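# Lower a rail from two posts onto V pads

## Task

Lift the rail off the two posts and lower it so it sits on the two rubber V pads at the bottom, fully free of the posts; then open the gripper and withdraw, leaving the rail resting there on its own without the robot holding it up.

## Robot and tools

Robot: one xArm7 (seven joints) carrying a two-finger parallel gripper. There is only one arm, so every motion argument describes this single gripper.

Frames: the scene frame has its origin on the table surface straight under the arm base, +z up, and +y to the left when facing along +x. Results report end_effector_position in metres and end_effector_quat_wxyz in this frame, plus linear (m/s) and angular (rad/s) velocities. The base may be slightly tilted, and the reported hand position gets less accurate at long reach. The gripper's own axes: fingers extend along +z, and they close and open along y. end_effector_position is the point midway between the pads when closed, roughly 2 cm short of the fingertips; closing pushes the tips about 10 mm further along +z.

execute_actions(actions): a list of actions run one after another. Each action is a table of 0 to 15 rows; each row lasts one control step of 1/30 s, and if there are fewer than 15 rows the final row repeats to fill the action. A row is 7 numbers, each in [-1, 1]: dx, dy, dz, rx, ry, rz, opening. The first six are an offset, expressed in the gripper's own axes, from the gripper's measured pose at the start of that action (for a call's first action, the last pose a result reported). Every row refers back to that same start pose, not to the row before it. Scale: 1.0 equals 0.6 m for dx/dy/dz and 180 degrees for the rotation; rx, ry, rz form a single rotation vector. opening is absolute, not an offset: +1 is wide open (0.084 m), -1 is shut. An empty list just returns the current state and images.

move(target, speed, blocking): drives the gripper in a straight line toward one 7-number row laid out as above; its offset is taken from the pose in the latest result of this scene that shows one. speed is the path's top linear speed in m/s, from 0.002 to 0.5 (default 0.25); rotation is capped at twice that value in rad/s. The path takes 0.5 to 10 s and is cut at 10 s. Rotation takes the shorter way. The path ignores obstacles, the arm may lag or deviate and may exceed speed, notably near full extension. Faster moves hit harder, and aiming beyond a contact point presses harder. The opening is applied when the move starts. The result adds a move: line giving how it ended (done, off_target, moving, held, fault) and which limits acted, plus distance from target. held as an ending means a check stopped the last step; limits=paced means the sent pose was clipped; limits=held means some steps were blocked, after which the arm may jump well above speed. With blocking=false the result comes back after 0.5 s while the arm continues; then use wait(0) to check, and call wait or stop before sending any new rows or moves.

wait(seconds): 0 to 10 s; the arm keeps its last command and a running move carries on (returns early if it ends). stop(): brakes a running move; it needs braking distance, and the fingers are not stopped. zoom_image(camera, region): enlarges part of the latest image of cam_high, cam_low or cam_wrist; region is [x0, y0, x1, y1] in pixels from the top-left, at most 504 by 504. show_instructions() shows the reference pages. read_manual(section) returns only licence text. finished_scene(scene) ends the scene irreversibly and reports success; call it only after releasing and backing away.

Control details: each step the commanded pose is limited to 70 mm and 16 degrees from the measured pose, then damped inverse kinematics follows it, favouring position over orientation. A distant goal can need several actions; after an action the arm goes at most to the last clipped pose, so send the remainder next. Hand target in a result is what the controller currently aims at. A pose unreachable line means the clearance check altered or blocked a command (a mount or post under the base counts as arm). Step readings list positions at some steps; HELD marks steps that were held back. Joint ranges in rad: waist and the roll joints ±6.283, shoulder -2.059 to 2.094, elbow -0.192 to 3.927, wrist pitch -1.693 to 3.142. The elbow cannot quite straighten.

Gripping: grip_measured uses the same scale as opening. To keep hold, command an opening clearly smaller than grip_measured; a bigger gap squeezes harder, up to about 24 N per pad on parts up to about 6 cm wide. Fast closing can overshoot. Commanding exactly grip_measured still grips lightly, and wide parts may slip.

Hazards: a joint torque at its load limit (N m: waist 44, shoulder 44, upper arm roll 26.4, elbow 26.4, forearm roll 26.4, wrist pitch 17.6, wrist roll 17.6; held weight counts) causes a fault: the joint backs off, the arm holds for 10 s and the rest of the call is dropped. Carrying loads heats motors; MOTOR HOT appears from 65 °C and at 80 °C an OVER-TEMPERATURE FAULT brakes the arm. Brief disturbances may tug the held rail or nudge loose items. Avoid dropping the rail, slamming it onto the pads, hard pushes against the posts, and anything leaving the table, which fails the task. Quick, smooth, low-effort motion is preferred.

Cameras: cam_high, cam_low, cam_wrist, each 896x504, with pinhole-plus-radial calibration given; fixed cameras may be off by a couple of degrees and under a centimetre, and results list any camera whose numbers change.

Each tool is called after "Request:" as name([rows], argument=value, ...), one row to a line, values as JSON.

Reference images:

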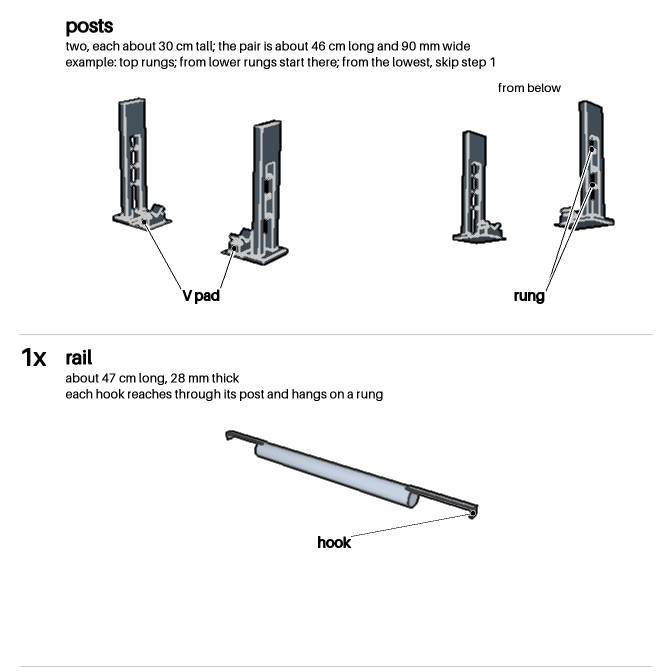

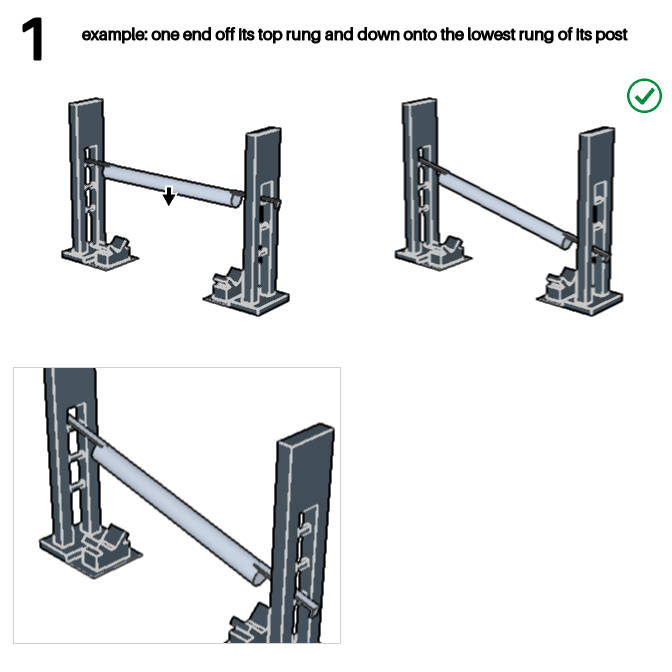

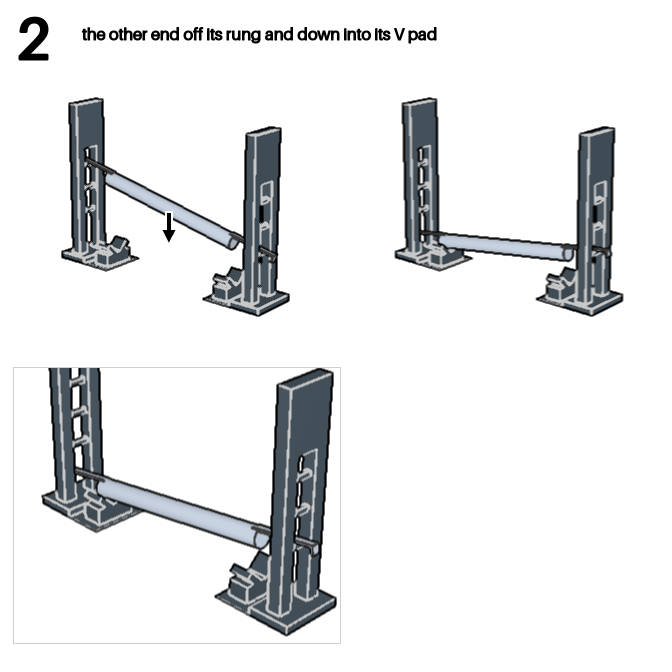

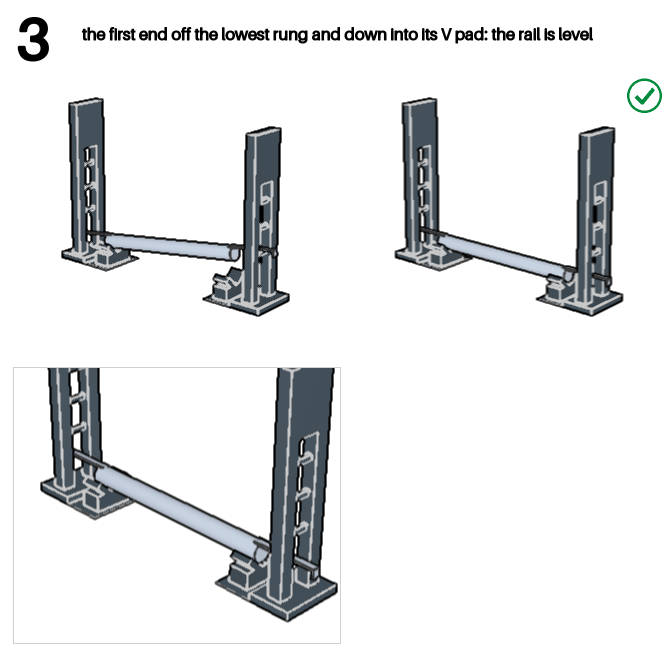

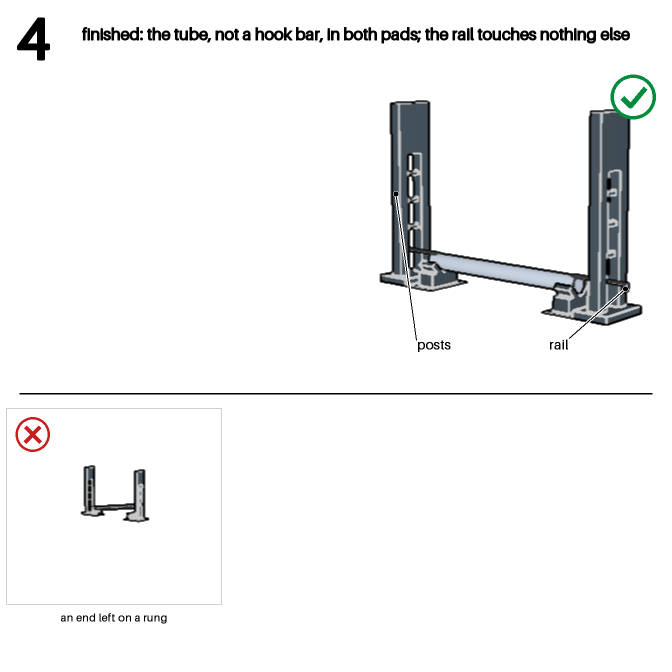

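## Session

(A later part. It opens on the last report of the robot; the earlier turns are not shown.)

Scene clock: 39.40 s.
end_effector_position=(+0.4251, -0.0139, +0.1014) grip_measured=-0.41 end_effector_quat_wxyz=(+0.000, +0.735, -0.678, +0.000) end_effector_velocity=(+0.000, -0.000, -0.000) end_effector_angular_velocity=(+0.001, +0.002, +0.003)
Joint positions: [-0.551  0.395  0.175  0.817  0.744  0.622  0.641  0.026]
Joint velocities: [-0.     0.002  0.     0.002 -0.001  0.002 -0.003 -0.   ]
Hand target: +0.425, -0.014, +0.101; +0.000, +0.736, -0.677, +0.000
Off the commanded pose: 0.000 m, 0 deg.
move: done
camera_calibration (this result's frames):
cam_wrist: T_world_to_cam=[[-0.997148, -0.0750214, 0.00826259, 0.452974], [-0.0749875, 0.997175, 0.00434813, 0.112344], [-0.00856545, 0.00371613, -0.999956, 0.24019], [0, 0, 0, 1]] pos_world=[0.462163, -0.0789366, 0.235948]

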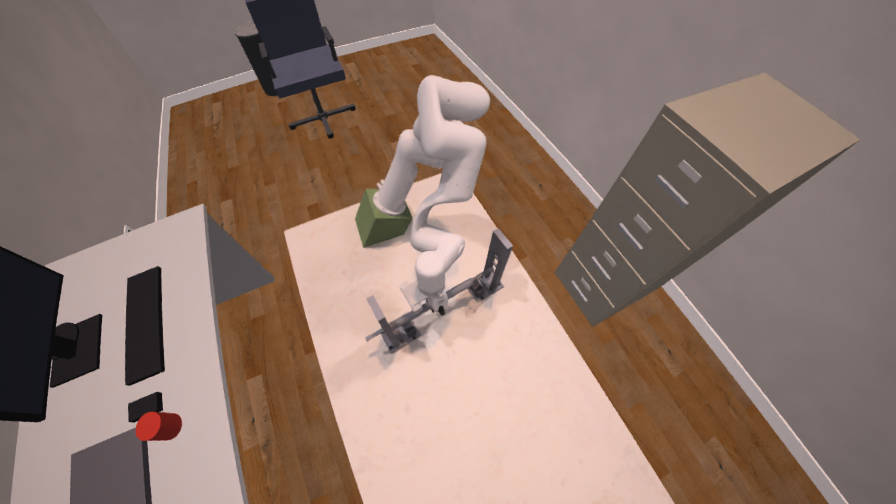

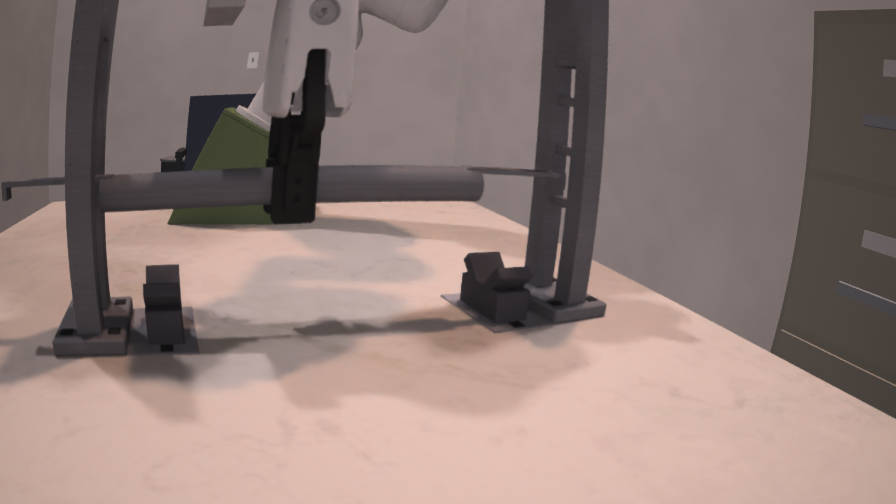

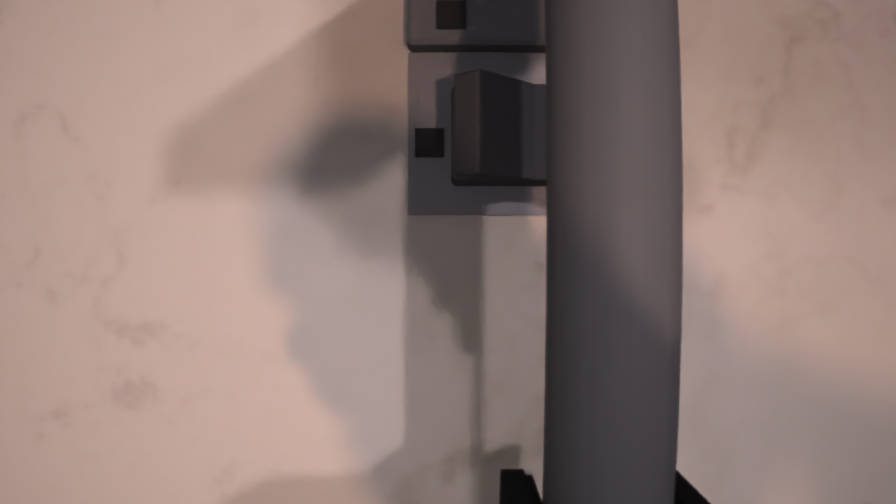

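Request:
move(target=[0.001,0,0.0245,0,0.0283,0,-1], speed=0.04)

Request:
zoom_image(camera="cam_low", region=[460, 150, 620, 290])

Scene clock: 44.67 s.
end_effector_position=(+0.4251, -0.0144, +0.0869) grip_measured=-0.41 end_effector_quat_wxyz=(+0.030, +0.735, -0.677, +0.033) end_effector_velocity=(+0.001, -0.002, +0.000) end_effector_angular_velocity=(-0.013, -0.005, -0.003)
Joint positions: [-0.484  0.407  0.171  0.788  0.717  0.502  0.708  0.026]
Joint velocities: [ 0.007  0.001 -0.005 -0.001 -0.005 -0.015  0.01   0.   ]
Hand target: +0.425, -0.015, +0.087; +0.030, +0.735, -0.677, +0.033
Off the commanded pose: 0.000 m, 0 deg.
move: done
camera_calibration (this result's frames):
cam_wrist: T_world_to_cam=[[-0.997184, -0.0746181, 0.00749712, 0.453208], [-0.074984, 0.993668, -0.0836706, 0.120533], [-0.00120631, -0.0839972, -0.996465, 0.220911], [0, 0, 0, 1]] pos_world=[0.461236, -0.0673962, 0.226817]

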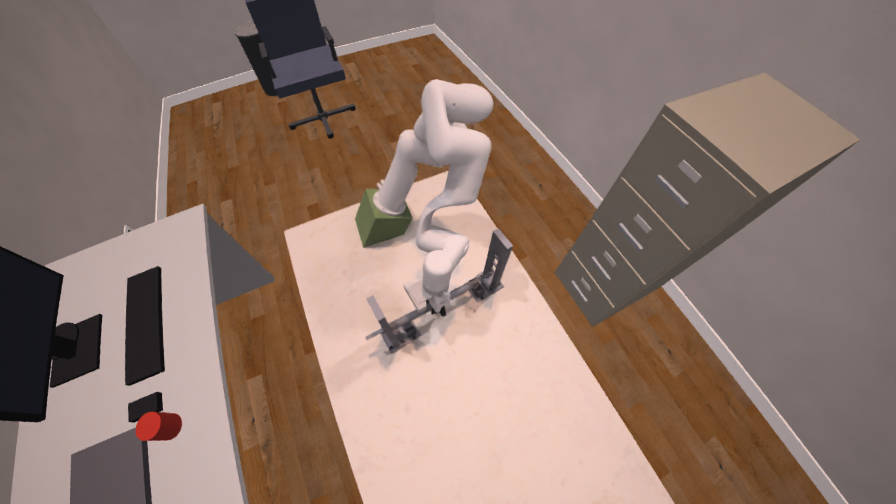

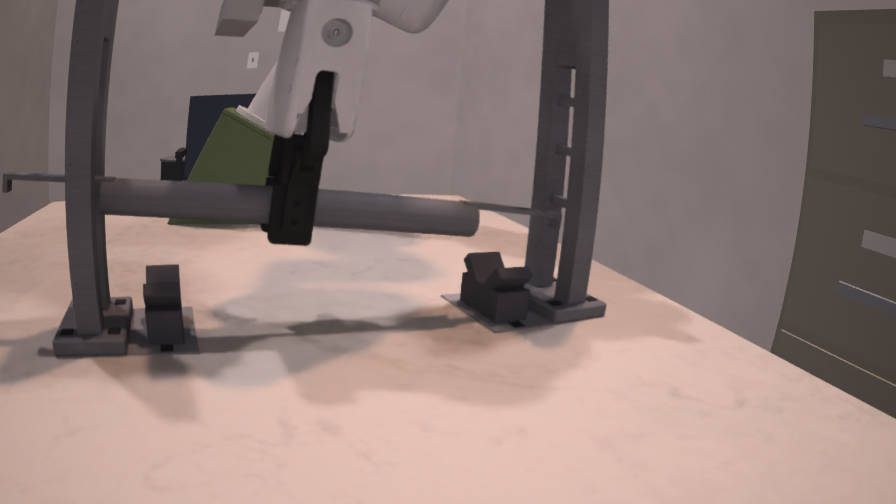

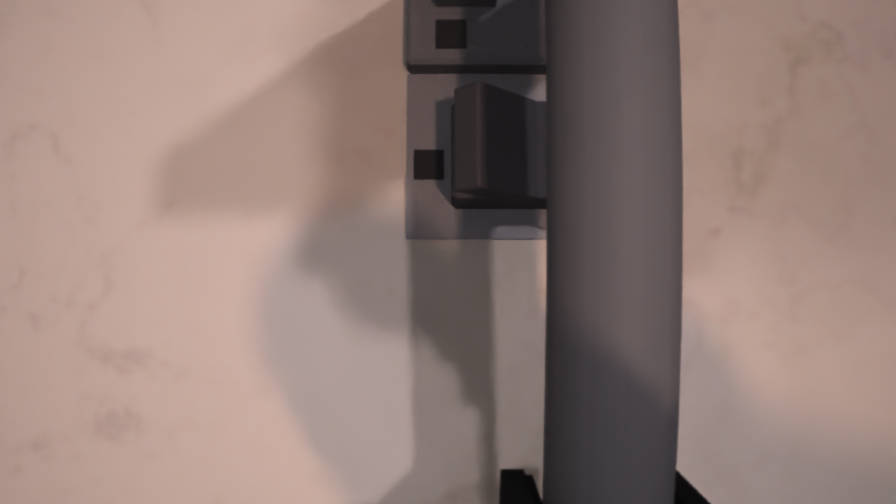

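Region (460, 150, 620, 290) of cam_low's 896x504 image, scaled by 3.150, with more detail than that image has; it fills the top 441 rows of this view, and the rest is white.

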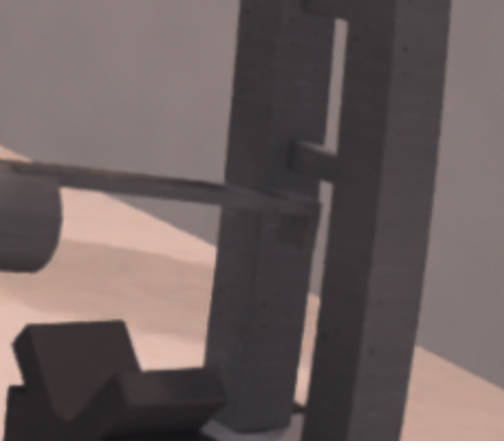

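Request:
move(target=[-0.117,0,0,0,0,0,-1], speed=0.07)

Request:
zoom_image(camera="cam_low", region=[480, 160, 640, 290])

Request:
zoom_image(camera="cam_low", region=[40, 140, 200, 260])

Scene clock: 47.90 s.
end_effector_position=(+0.4194, +0.0547, +0.0808) grip_measured=-0.41 end_effector_quat_wxyz=(+0.030, +0.735, -0.677, +0.033) end_effector_velocity=(-0.000, +0.001, +0.000) end_effector_angular_velocity=(-0.002, -0.001, -0.002)
Joint positions: [-0.385  0.308  0.232  0.723  0.741  0.476  0.848  0.026]
Joint velocities: [ 0.002 -0.003 -0.    -0.001 -0.002 -0.001  0.007 -0.   ]
Hand target: +0.419, +0.055, +0.081; +0.030, +0.735, -0.677, +0.033
Off the commanded pose: 0.001 m, 0 deg.
move: done
camera_calibration (this result's frames):
cam_wrist: T_world_to_cam=[[-0.997231, -0.074037, 0.00704264, 0.452692], [-0.0743671, 0.993682, -0.0840567, 0.050698], [-0.000774844, -0.0843476, -0.996436, 0.220528], [0, 0, 0, 1]] pos_world=[0.455379, 0.00173927, 0.220816]

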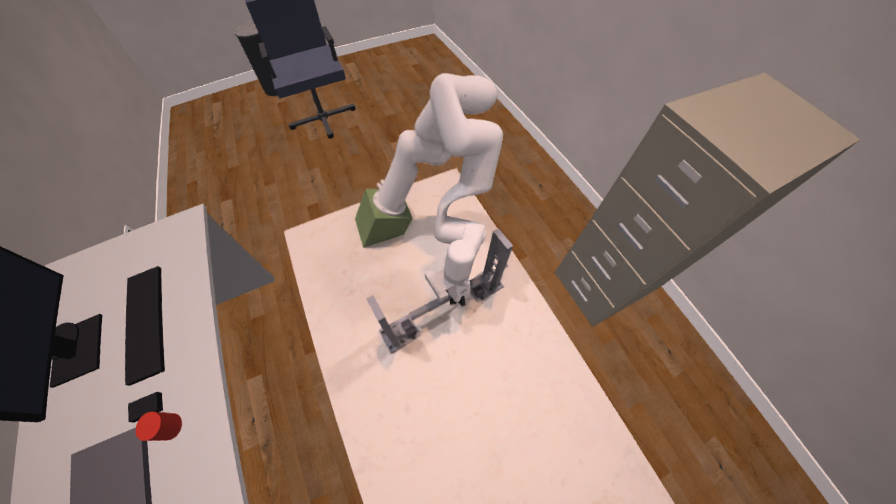

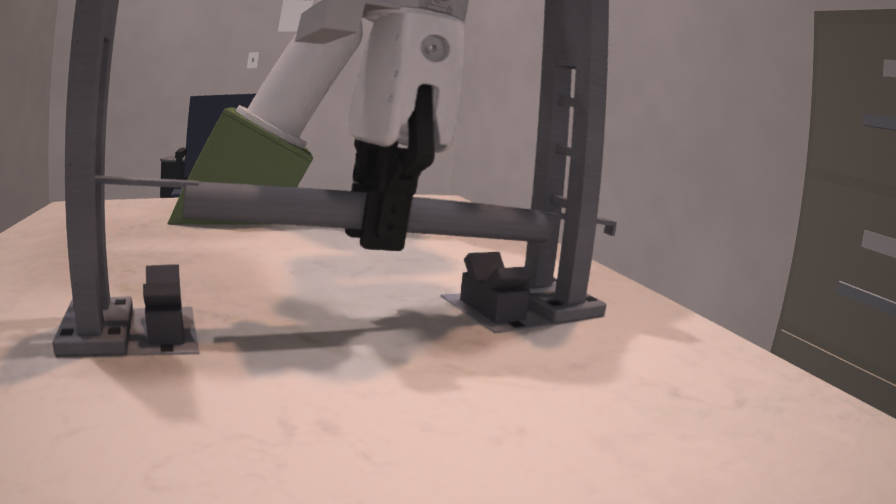

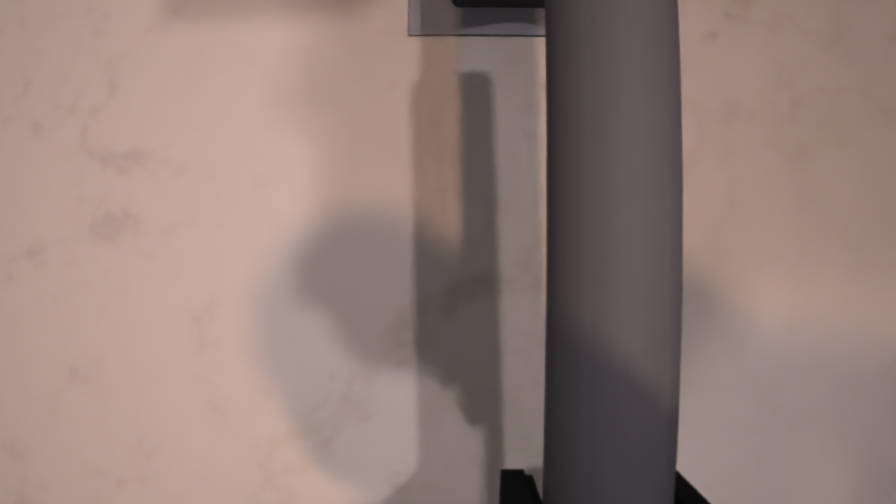

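Region (480, 160, 640, 290) of cam_low's 896x504 image, scaled by 3.150, with more detail than that image has; it fills the top 410 rows of this view, and the rest is white.

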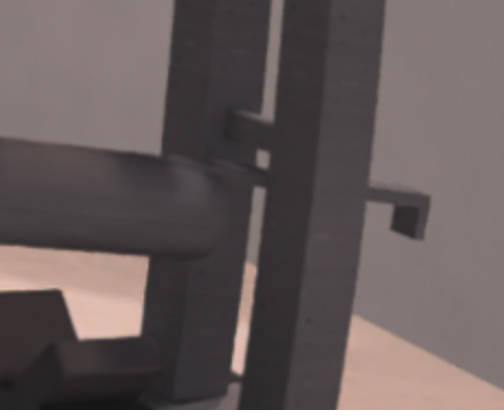

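Region (40, 140, 200, 260) of cam_low's 896x504 image, scaled by 3.150, with more detail than that image has; it fills the top 378 rows of this view, and the rest is white.

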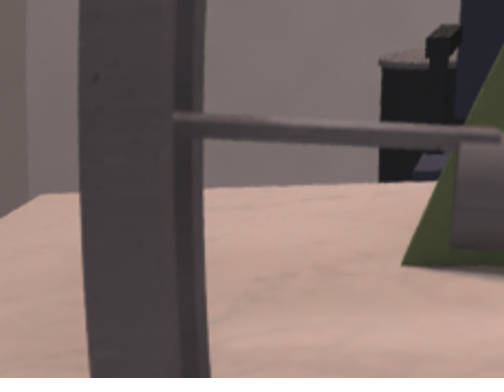

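Request:
move(target=[-0.016,0,0,0,0,0,-1], speed=0.03)

Request:
zoom_image(camera="cam_low", region=[480, 160, 640, 290])

Request:
zoom_image(camera="cam_low", region=[40, 140, 200, 260])

Scene clock: 49.80 s.
end_effector_position=(+0.4186, +0.0641, +0.0800) grip_measured=-0.41 end_effector_quat_wxyz=(+0.030, +0.735, -0.677, +0.033) end_effector_velocity=(-0.001, -0.000, +0.000) end_effector_angular_velocity=(-0.001, -0.000, -0.003)
Joint positions: [-0.371  0.296  0.24   0.717  0.743  0.474  0.87   0.026]
Joint velocities: [ 0.001 -0.002 -0.001 -0.002  0.001 -0.001  0.002  0.   ]
Hand target: +0.419, +0.064, +0.080; +0.030, +0.735, -0.677, +0.033
Off the commanded pose: 0.000 m, 0 deg.
move: done
camera_calibration (this result's frames):
cam_wrist: T_world_to_cam=[[-0.997228, -0.0740724, 0.00700073, 0.452629], [-0.0743989, 0.993678, -0.0840787, 0.0412389], [-0.000728558, -0.0843665, -0.996435, 0.220473], [0, 0, 0, 1]] pos_world=[0.454604, 0.0111498, 0.219986]

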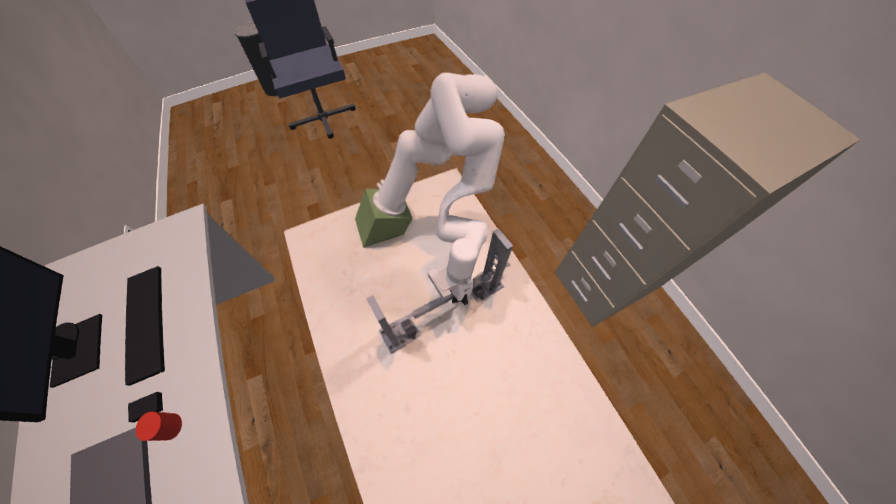

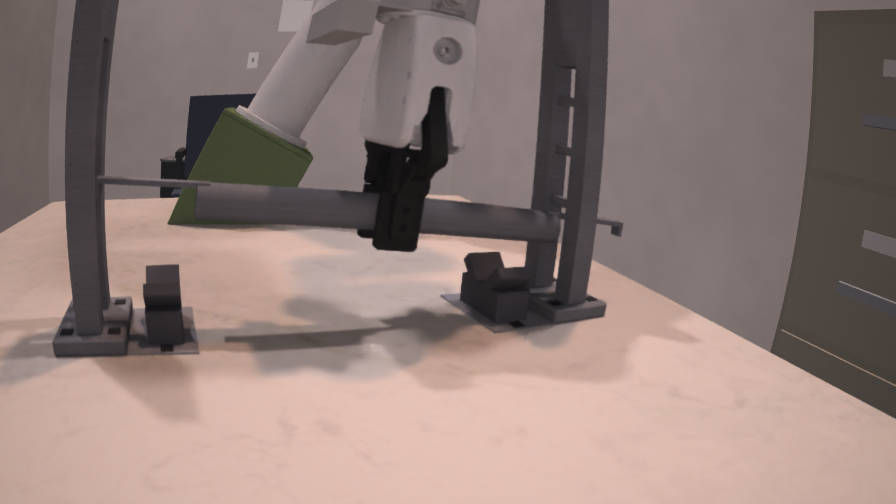

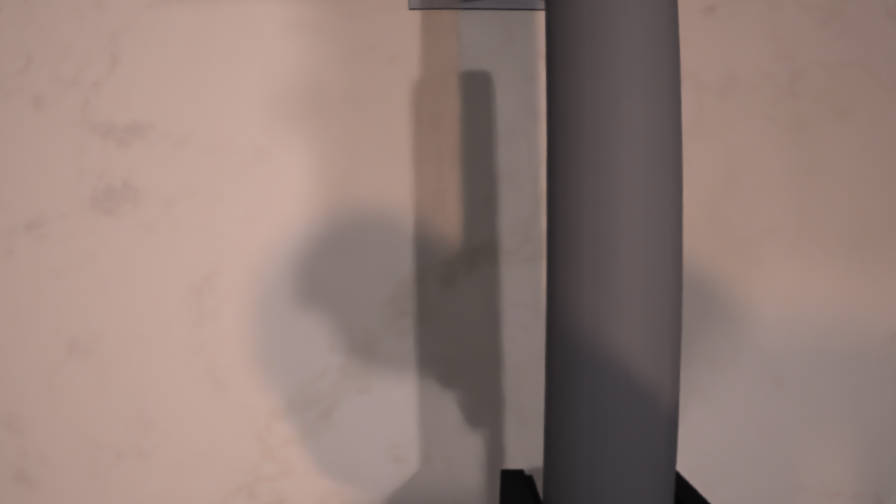

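Region (480, 160, 640, 290) of cam_low's 896x504 image, scaled by 3.150, with more detail than that image has; it fills the top 410 rows of this view, and the rest is white.

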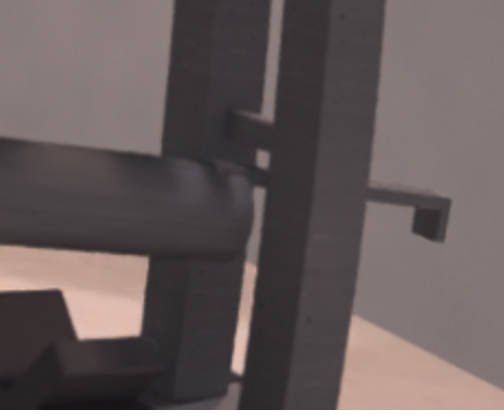

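Region (40, 140, 200, 260) of cam_low's 896x504 image, scaled by 3.150, with more detail than that image has; it fills the top 378 rows of this view, and the rest is white.

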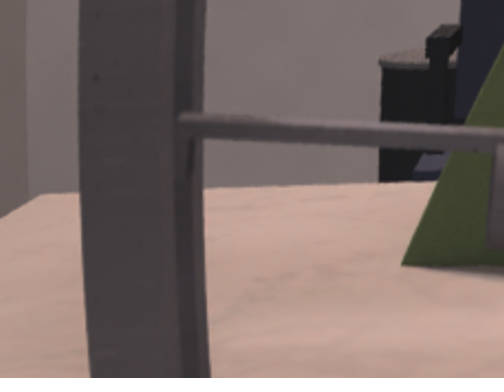

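Request:
move(target=[-0.0024,0,0.0267,0,-0.0283,0,-1], speed=0.05)

Scene clock: 52.00 s.
end_effector_position=(+0.4186, +0.0641, +0.0640) grip_measured=-0.41 end_effector_quat_wxyz=(+0.000, +0.735, -0.678, +0.001) end_effector_velocity=(+0.001, +0.002, -0.001) end_effector_angular_velocity=(+0.009, -0.001, +0.006)
Joint positions: [-0.43   0.366  0.279  0.752  0.856  0.505  0.732  0.026]
Joint velocities: [-0.005  0.005  0.006  0.004  0.011  0.003 -0.016 -0.   ]
Hand target: +0.419, +0.064, +0.064; -0.000, +0.735, -0.678, +0.000
Off the commanded pose: 0.000 m, 0 deg.
move: done
camera_calibration (this result's frames):
cam_wrist: T_world_to_cam=[[-0.997172, -0.0747172, 0.00805085, 0.452662], [-0.0746863, 0.997199, 0.00407906, 0.0341141], [-0.00833307, 0.00346624, -0.999959, 0.202308], [0, 0, 0, 1]] pos_world=[0.455616, -0.000898079, 0.198516]

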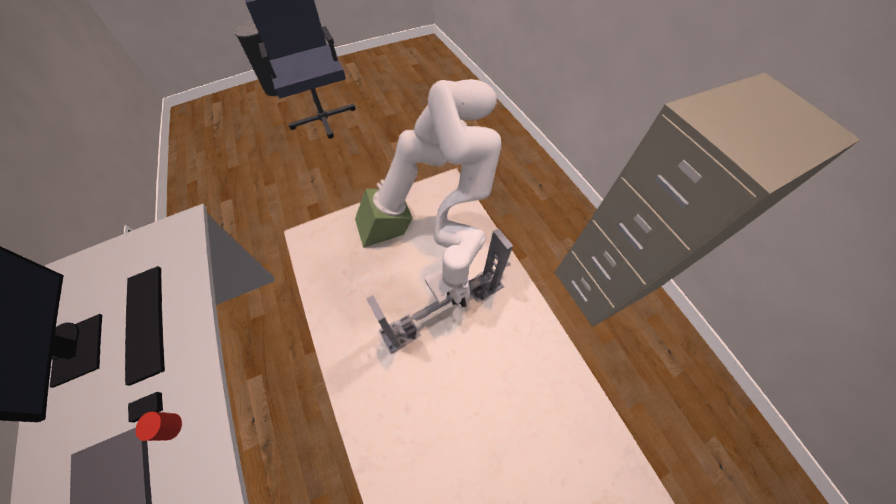

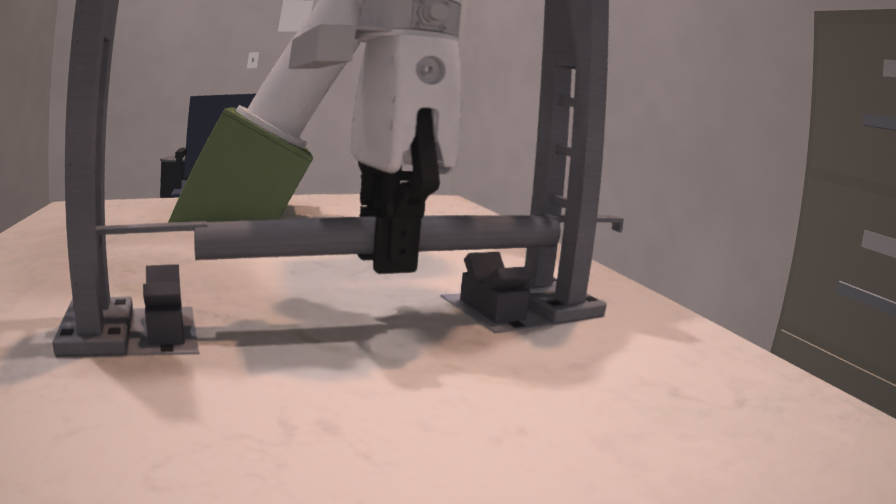

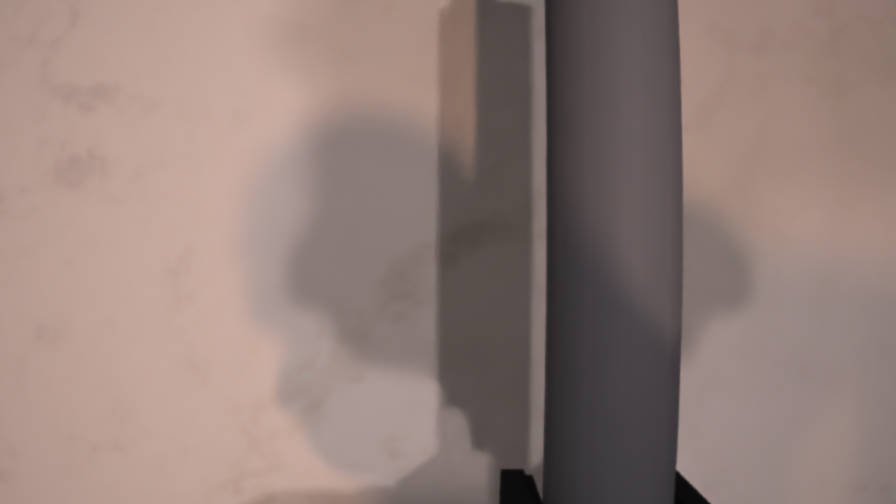

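Request:
move(target=[0.066,-0.0008,0.022,0,0,0,-1], speed=0.07)

Request:
zoom_image(camera="cam_low", region=[430, 190, 620, 340])

Scene clock: 54.80 s.
end_effector_position=(+0.4224, +0.0252, +0.0508) grip_measured=-0.41 end_effector_quat_wxyz=(+0.000, +0.736, -0.677, +0.001) end_effector_velocity=(-0.000, -0.001, -0.001) end_effector_angular_velocity=(+0.001, +0.001, -0.000)
Joint positions: [-0.474  0.468  0.255  0.8    0.86   0.485  0.64   0.026]
Joint velocities: [-0.002  0.004 -0.     0.001  0.    -0.    -0.003  0.   ]
Hand target: +0.422, +0.025, +0.051; +0.000, +0.735, -0.678, +0.001
Off the commanded pose: 0.000 m, 0 deg.
move: done
camera_calibration (this result's frames):
cam_wrist: T_world_to_cam=[[-0.997119, -0.0754037, 0.00820086, 0.453639], [-0.0753706, 0.997146, 0.00427892, 0.073592], [-0.0085001, 0.00364849, -0.999957, 0.18936], [0, 0, 0, 1]] pos_world=[0.459488, -0.0398668, 0.185316]

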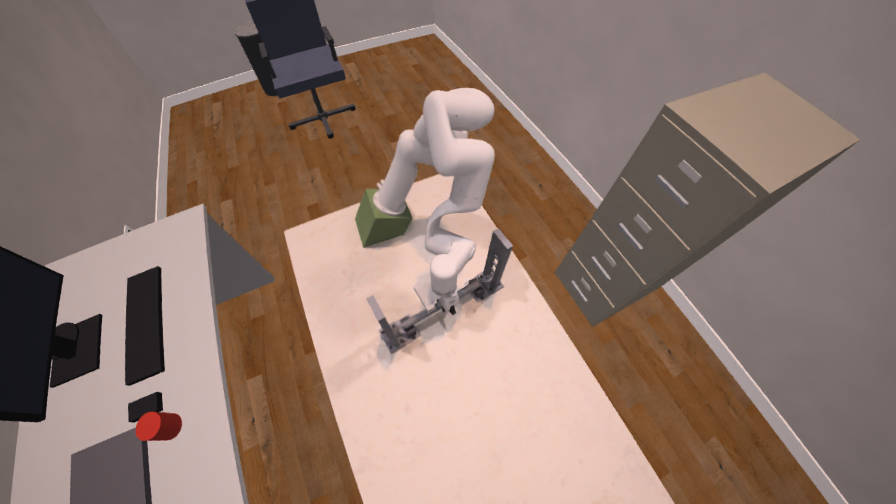

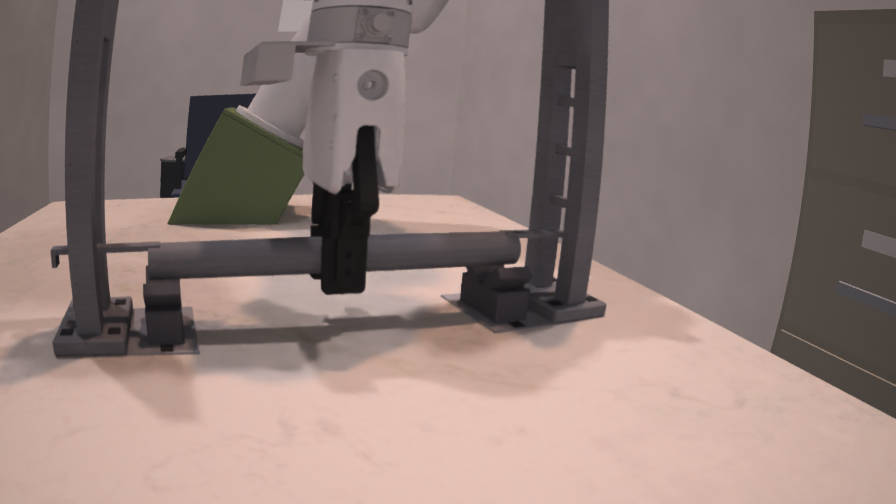

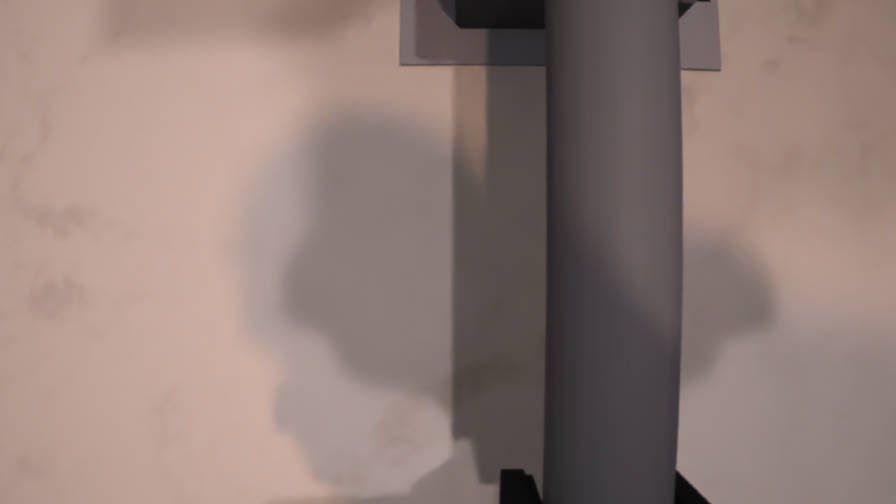

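Region (430, 190, 620, 340) of cam_low's 896x504 image, scaled by 2.653, with more detail than that image has; it fills the top 398 rows of this view, and the rest is white.

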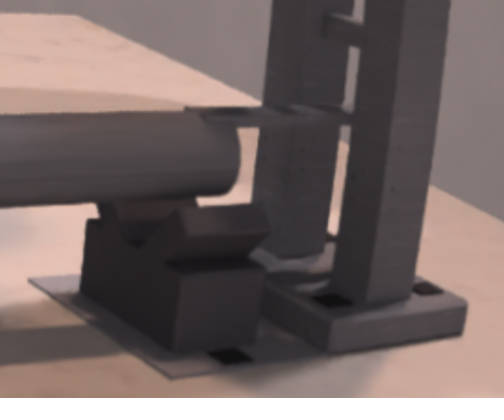

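Request:
move(target=[0,0,0.0125,0,0,0,-1], speed=0.02)

Request:
zoom_image(camera="cam_low", region=[430, 190, 620, 340])

Scene clock: 56.57 s.
end_effector_position=(+0.4224, +0.0252, +0.0434) grip_measured=-0.41 end_effector_quat_wxyz=(+0.000, +0.736, -0.677, +0.001) end_effector_velocity=(+0.002, +0.000, -0.000) end_effector_angular_velocity=(+0.000, -0.003, +0.001)
Joint positions: [-0.472  0.49   0.263  0.807  0.873  0.468  0.629  0.026]
Joint velocities: [-0.     0.003  0.002  0.003  0.003 -0.003 -0.002 -0.   ]
Hand target: +0.422, +0.025, +0.043; +0.000, +0.736, -0.677, +0.001
Off the commanded pose: 0.000 m, 0 deg.
move: done
camera_calibration (this result's frames):
cam_wrist: T_world_to_cam=[[-0.997117, -0.0754263, 0.00826631, 0.453688], [-0.0753931, 0.997145, 0.00425928, 0.0736351], [-0.00856397, 0.00362378, -0.999957, 0.181975], [0, 0, 0, 1]] pos_world=[0.45949, -0.0398643, 0.177903]

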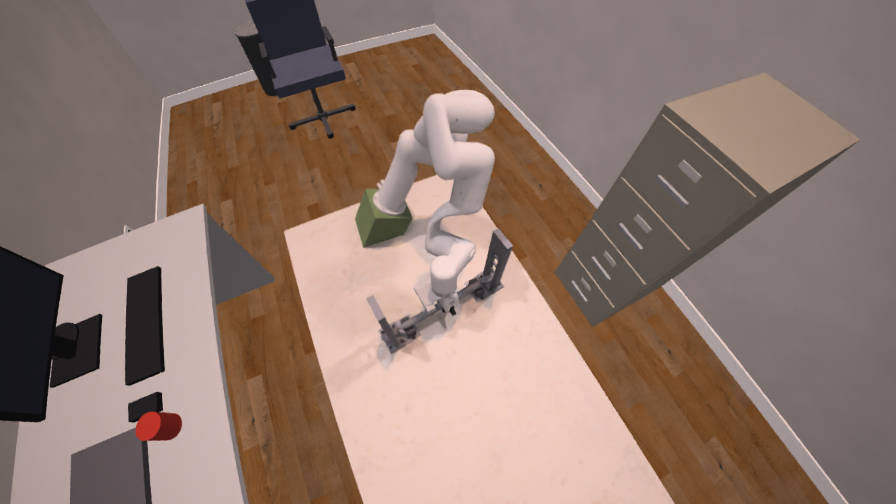

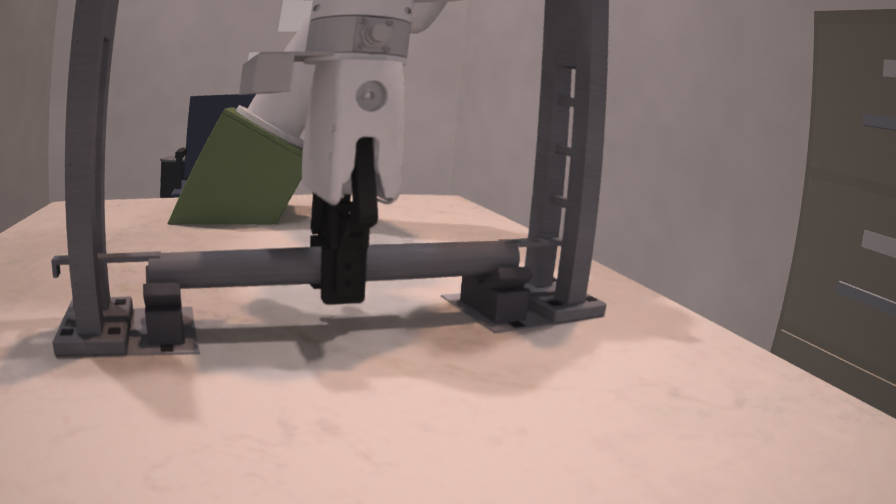

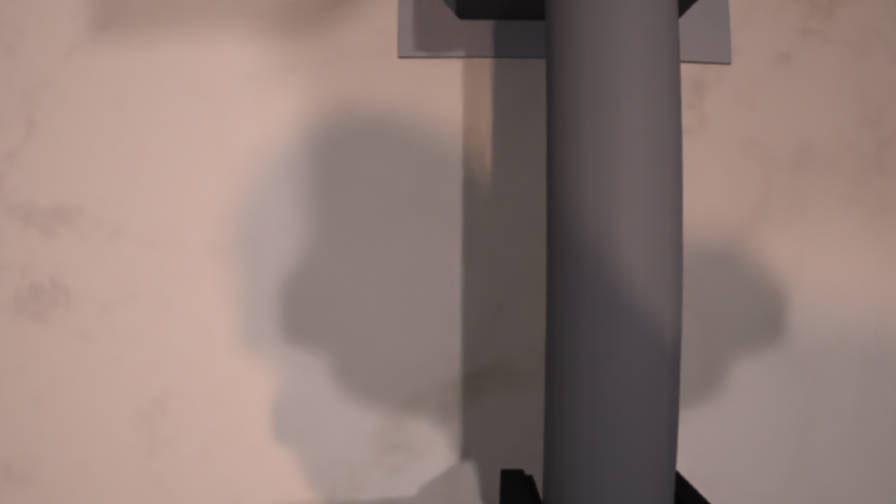

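Region (430, 190, 620, 340) of cam_low's 896x504 image, scaled by 2.653, with more detail than that image has; it fills the top 398 rows of this view, and the rest is white.

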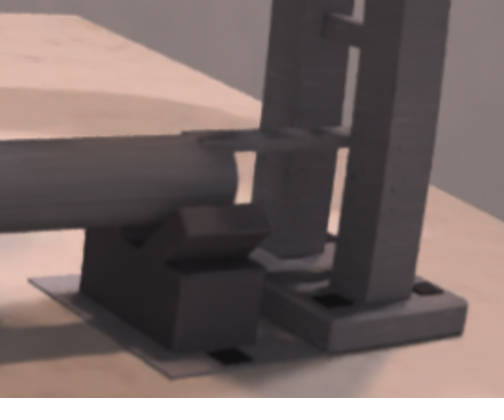

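Close to seated. Lower a touch more and release.

Request:
execute_actions([
  [[0,0,0.0005,0,0,0,-1],[0,0,0.001,0,0,0,-1],[0,0,0.0015,0,0,0,-1],[0,0,0.002,0,0,0,-1],[0,0,0.0025,0,0,0,-1],[0,0,0.0025,0,0,0,-1],[0,0,0.0025,0,0,0,-1],[0,0,0.0025,0,0,0,-0.6],[0,0,0.0025,0,0,0,-0.45],[0,0,0.0025,0,0,0,-0.4],[0,0,0.0025,0,0,0,-0.35],[0,0,0.0025,0,0,0,-0.3],[0,0,0.0025,0,0,0,-0.2],[0,0,0.0025,0,0,0,0],[0,0,0.0025,0,0,0,0.3]],
])

Scene clock: 58.77 s.
end_effector_position=(+0.4233, +0.0247, +0.0427) grip_measured=-0.09 end_effector_quat_wxyz=(-0.000, +0.736, -0.677, +0.002) end_effector_velocity=(+0.008, -0.004, +0.006) end_effector_angular_velocity=(-0.007, -0.018, -0.001)
Joint positions: [-0.472  0.494  0.263  0.809  0.876  0.464  0.627  0.04 ]
Joint velocities: [-0.005 -0.006 -0.006  0.009 -0.002 -0.002 -0.001  0.206]
Hand target: +0.422, +0.025, +0.042; +0.000, +0.736, -0.677, +0.001
Off the commanded pose: 0.001 m, 0 deg.
Step readings (end_effector_position):
0: (+0.4224, +0.0252, +0.0433)
1: (+0.4224, +0.0252, +0.0433)
2: (+0.4224, +0.0252, +0.0433)
4: (+0.4224, +0.0251, +0.0430)
8: (+0.4223, +0.0252, +0.0421)
15: end_effector_position above
camera_calibration (this result's frames):
cam_wrist: T_world_to_cam=[[-0.997155, -0.0751359, 0.00596214, 0.454697], [-0.0751186, 0.99717, 0.00307558, 0.0741287], [-0.00617635, 0.00261896, -0.999977, 0.180303], [0, 0, 0, 1]] pos_world=[0.460086, -0.040227, 0.17736]

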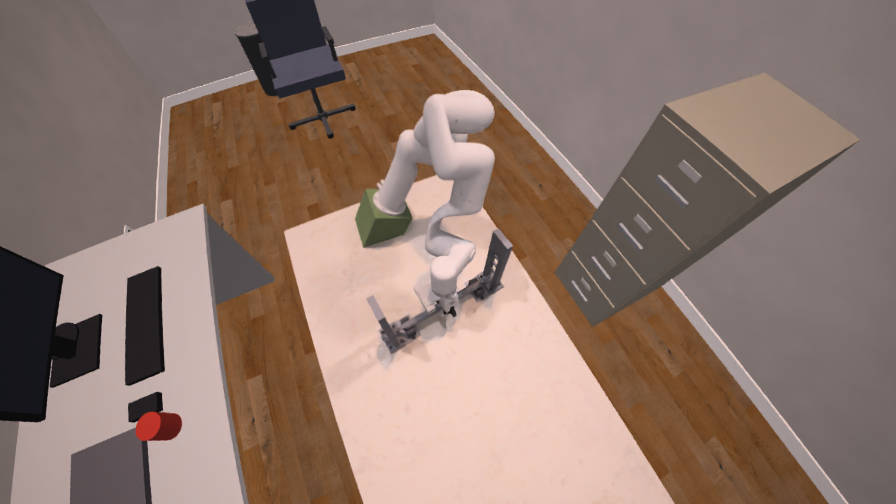

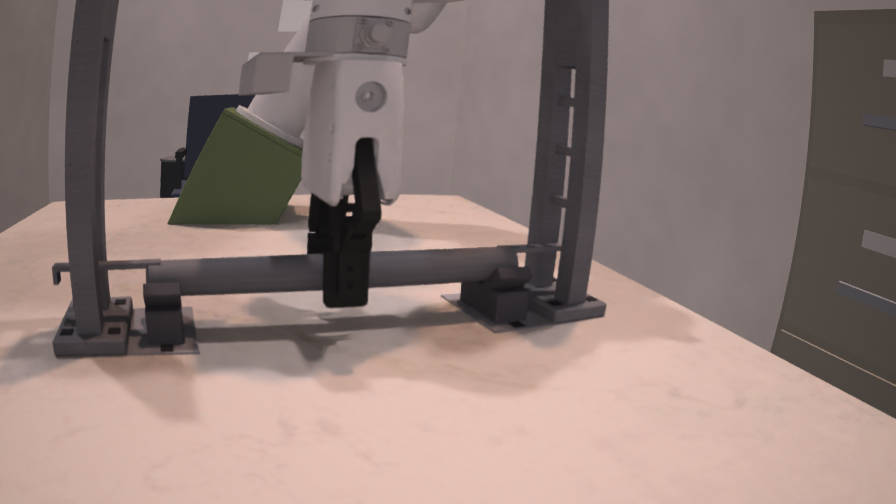

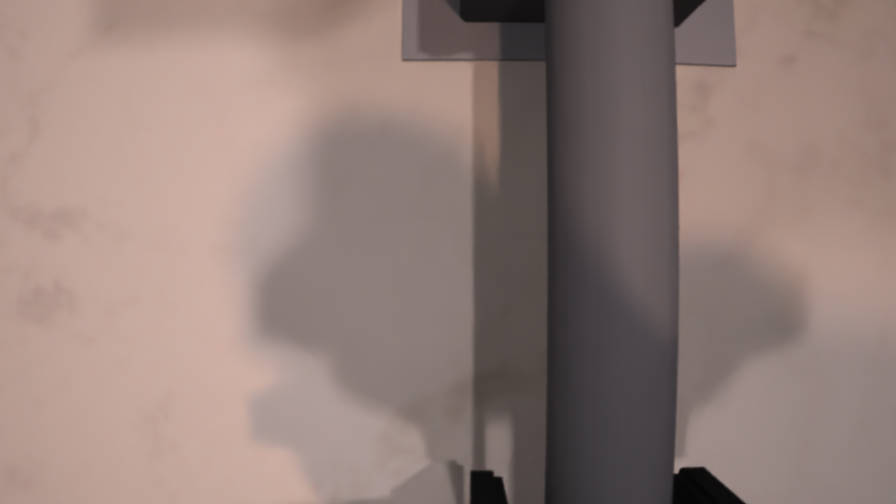

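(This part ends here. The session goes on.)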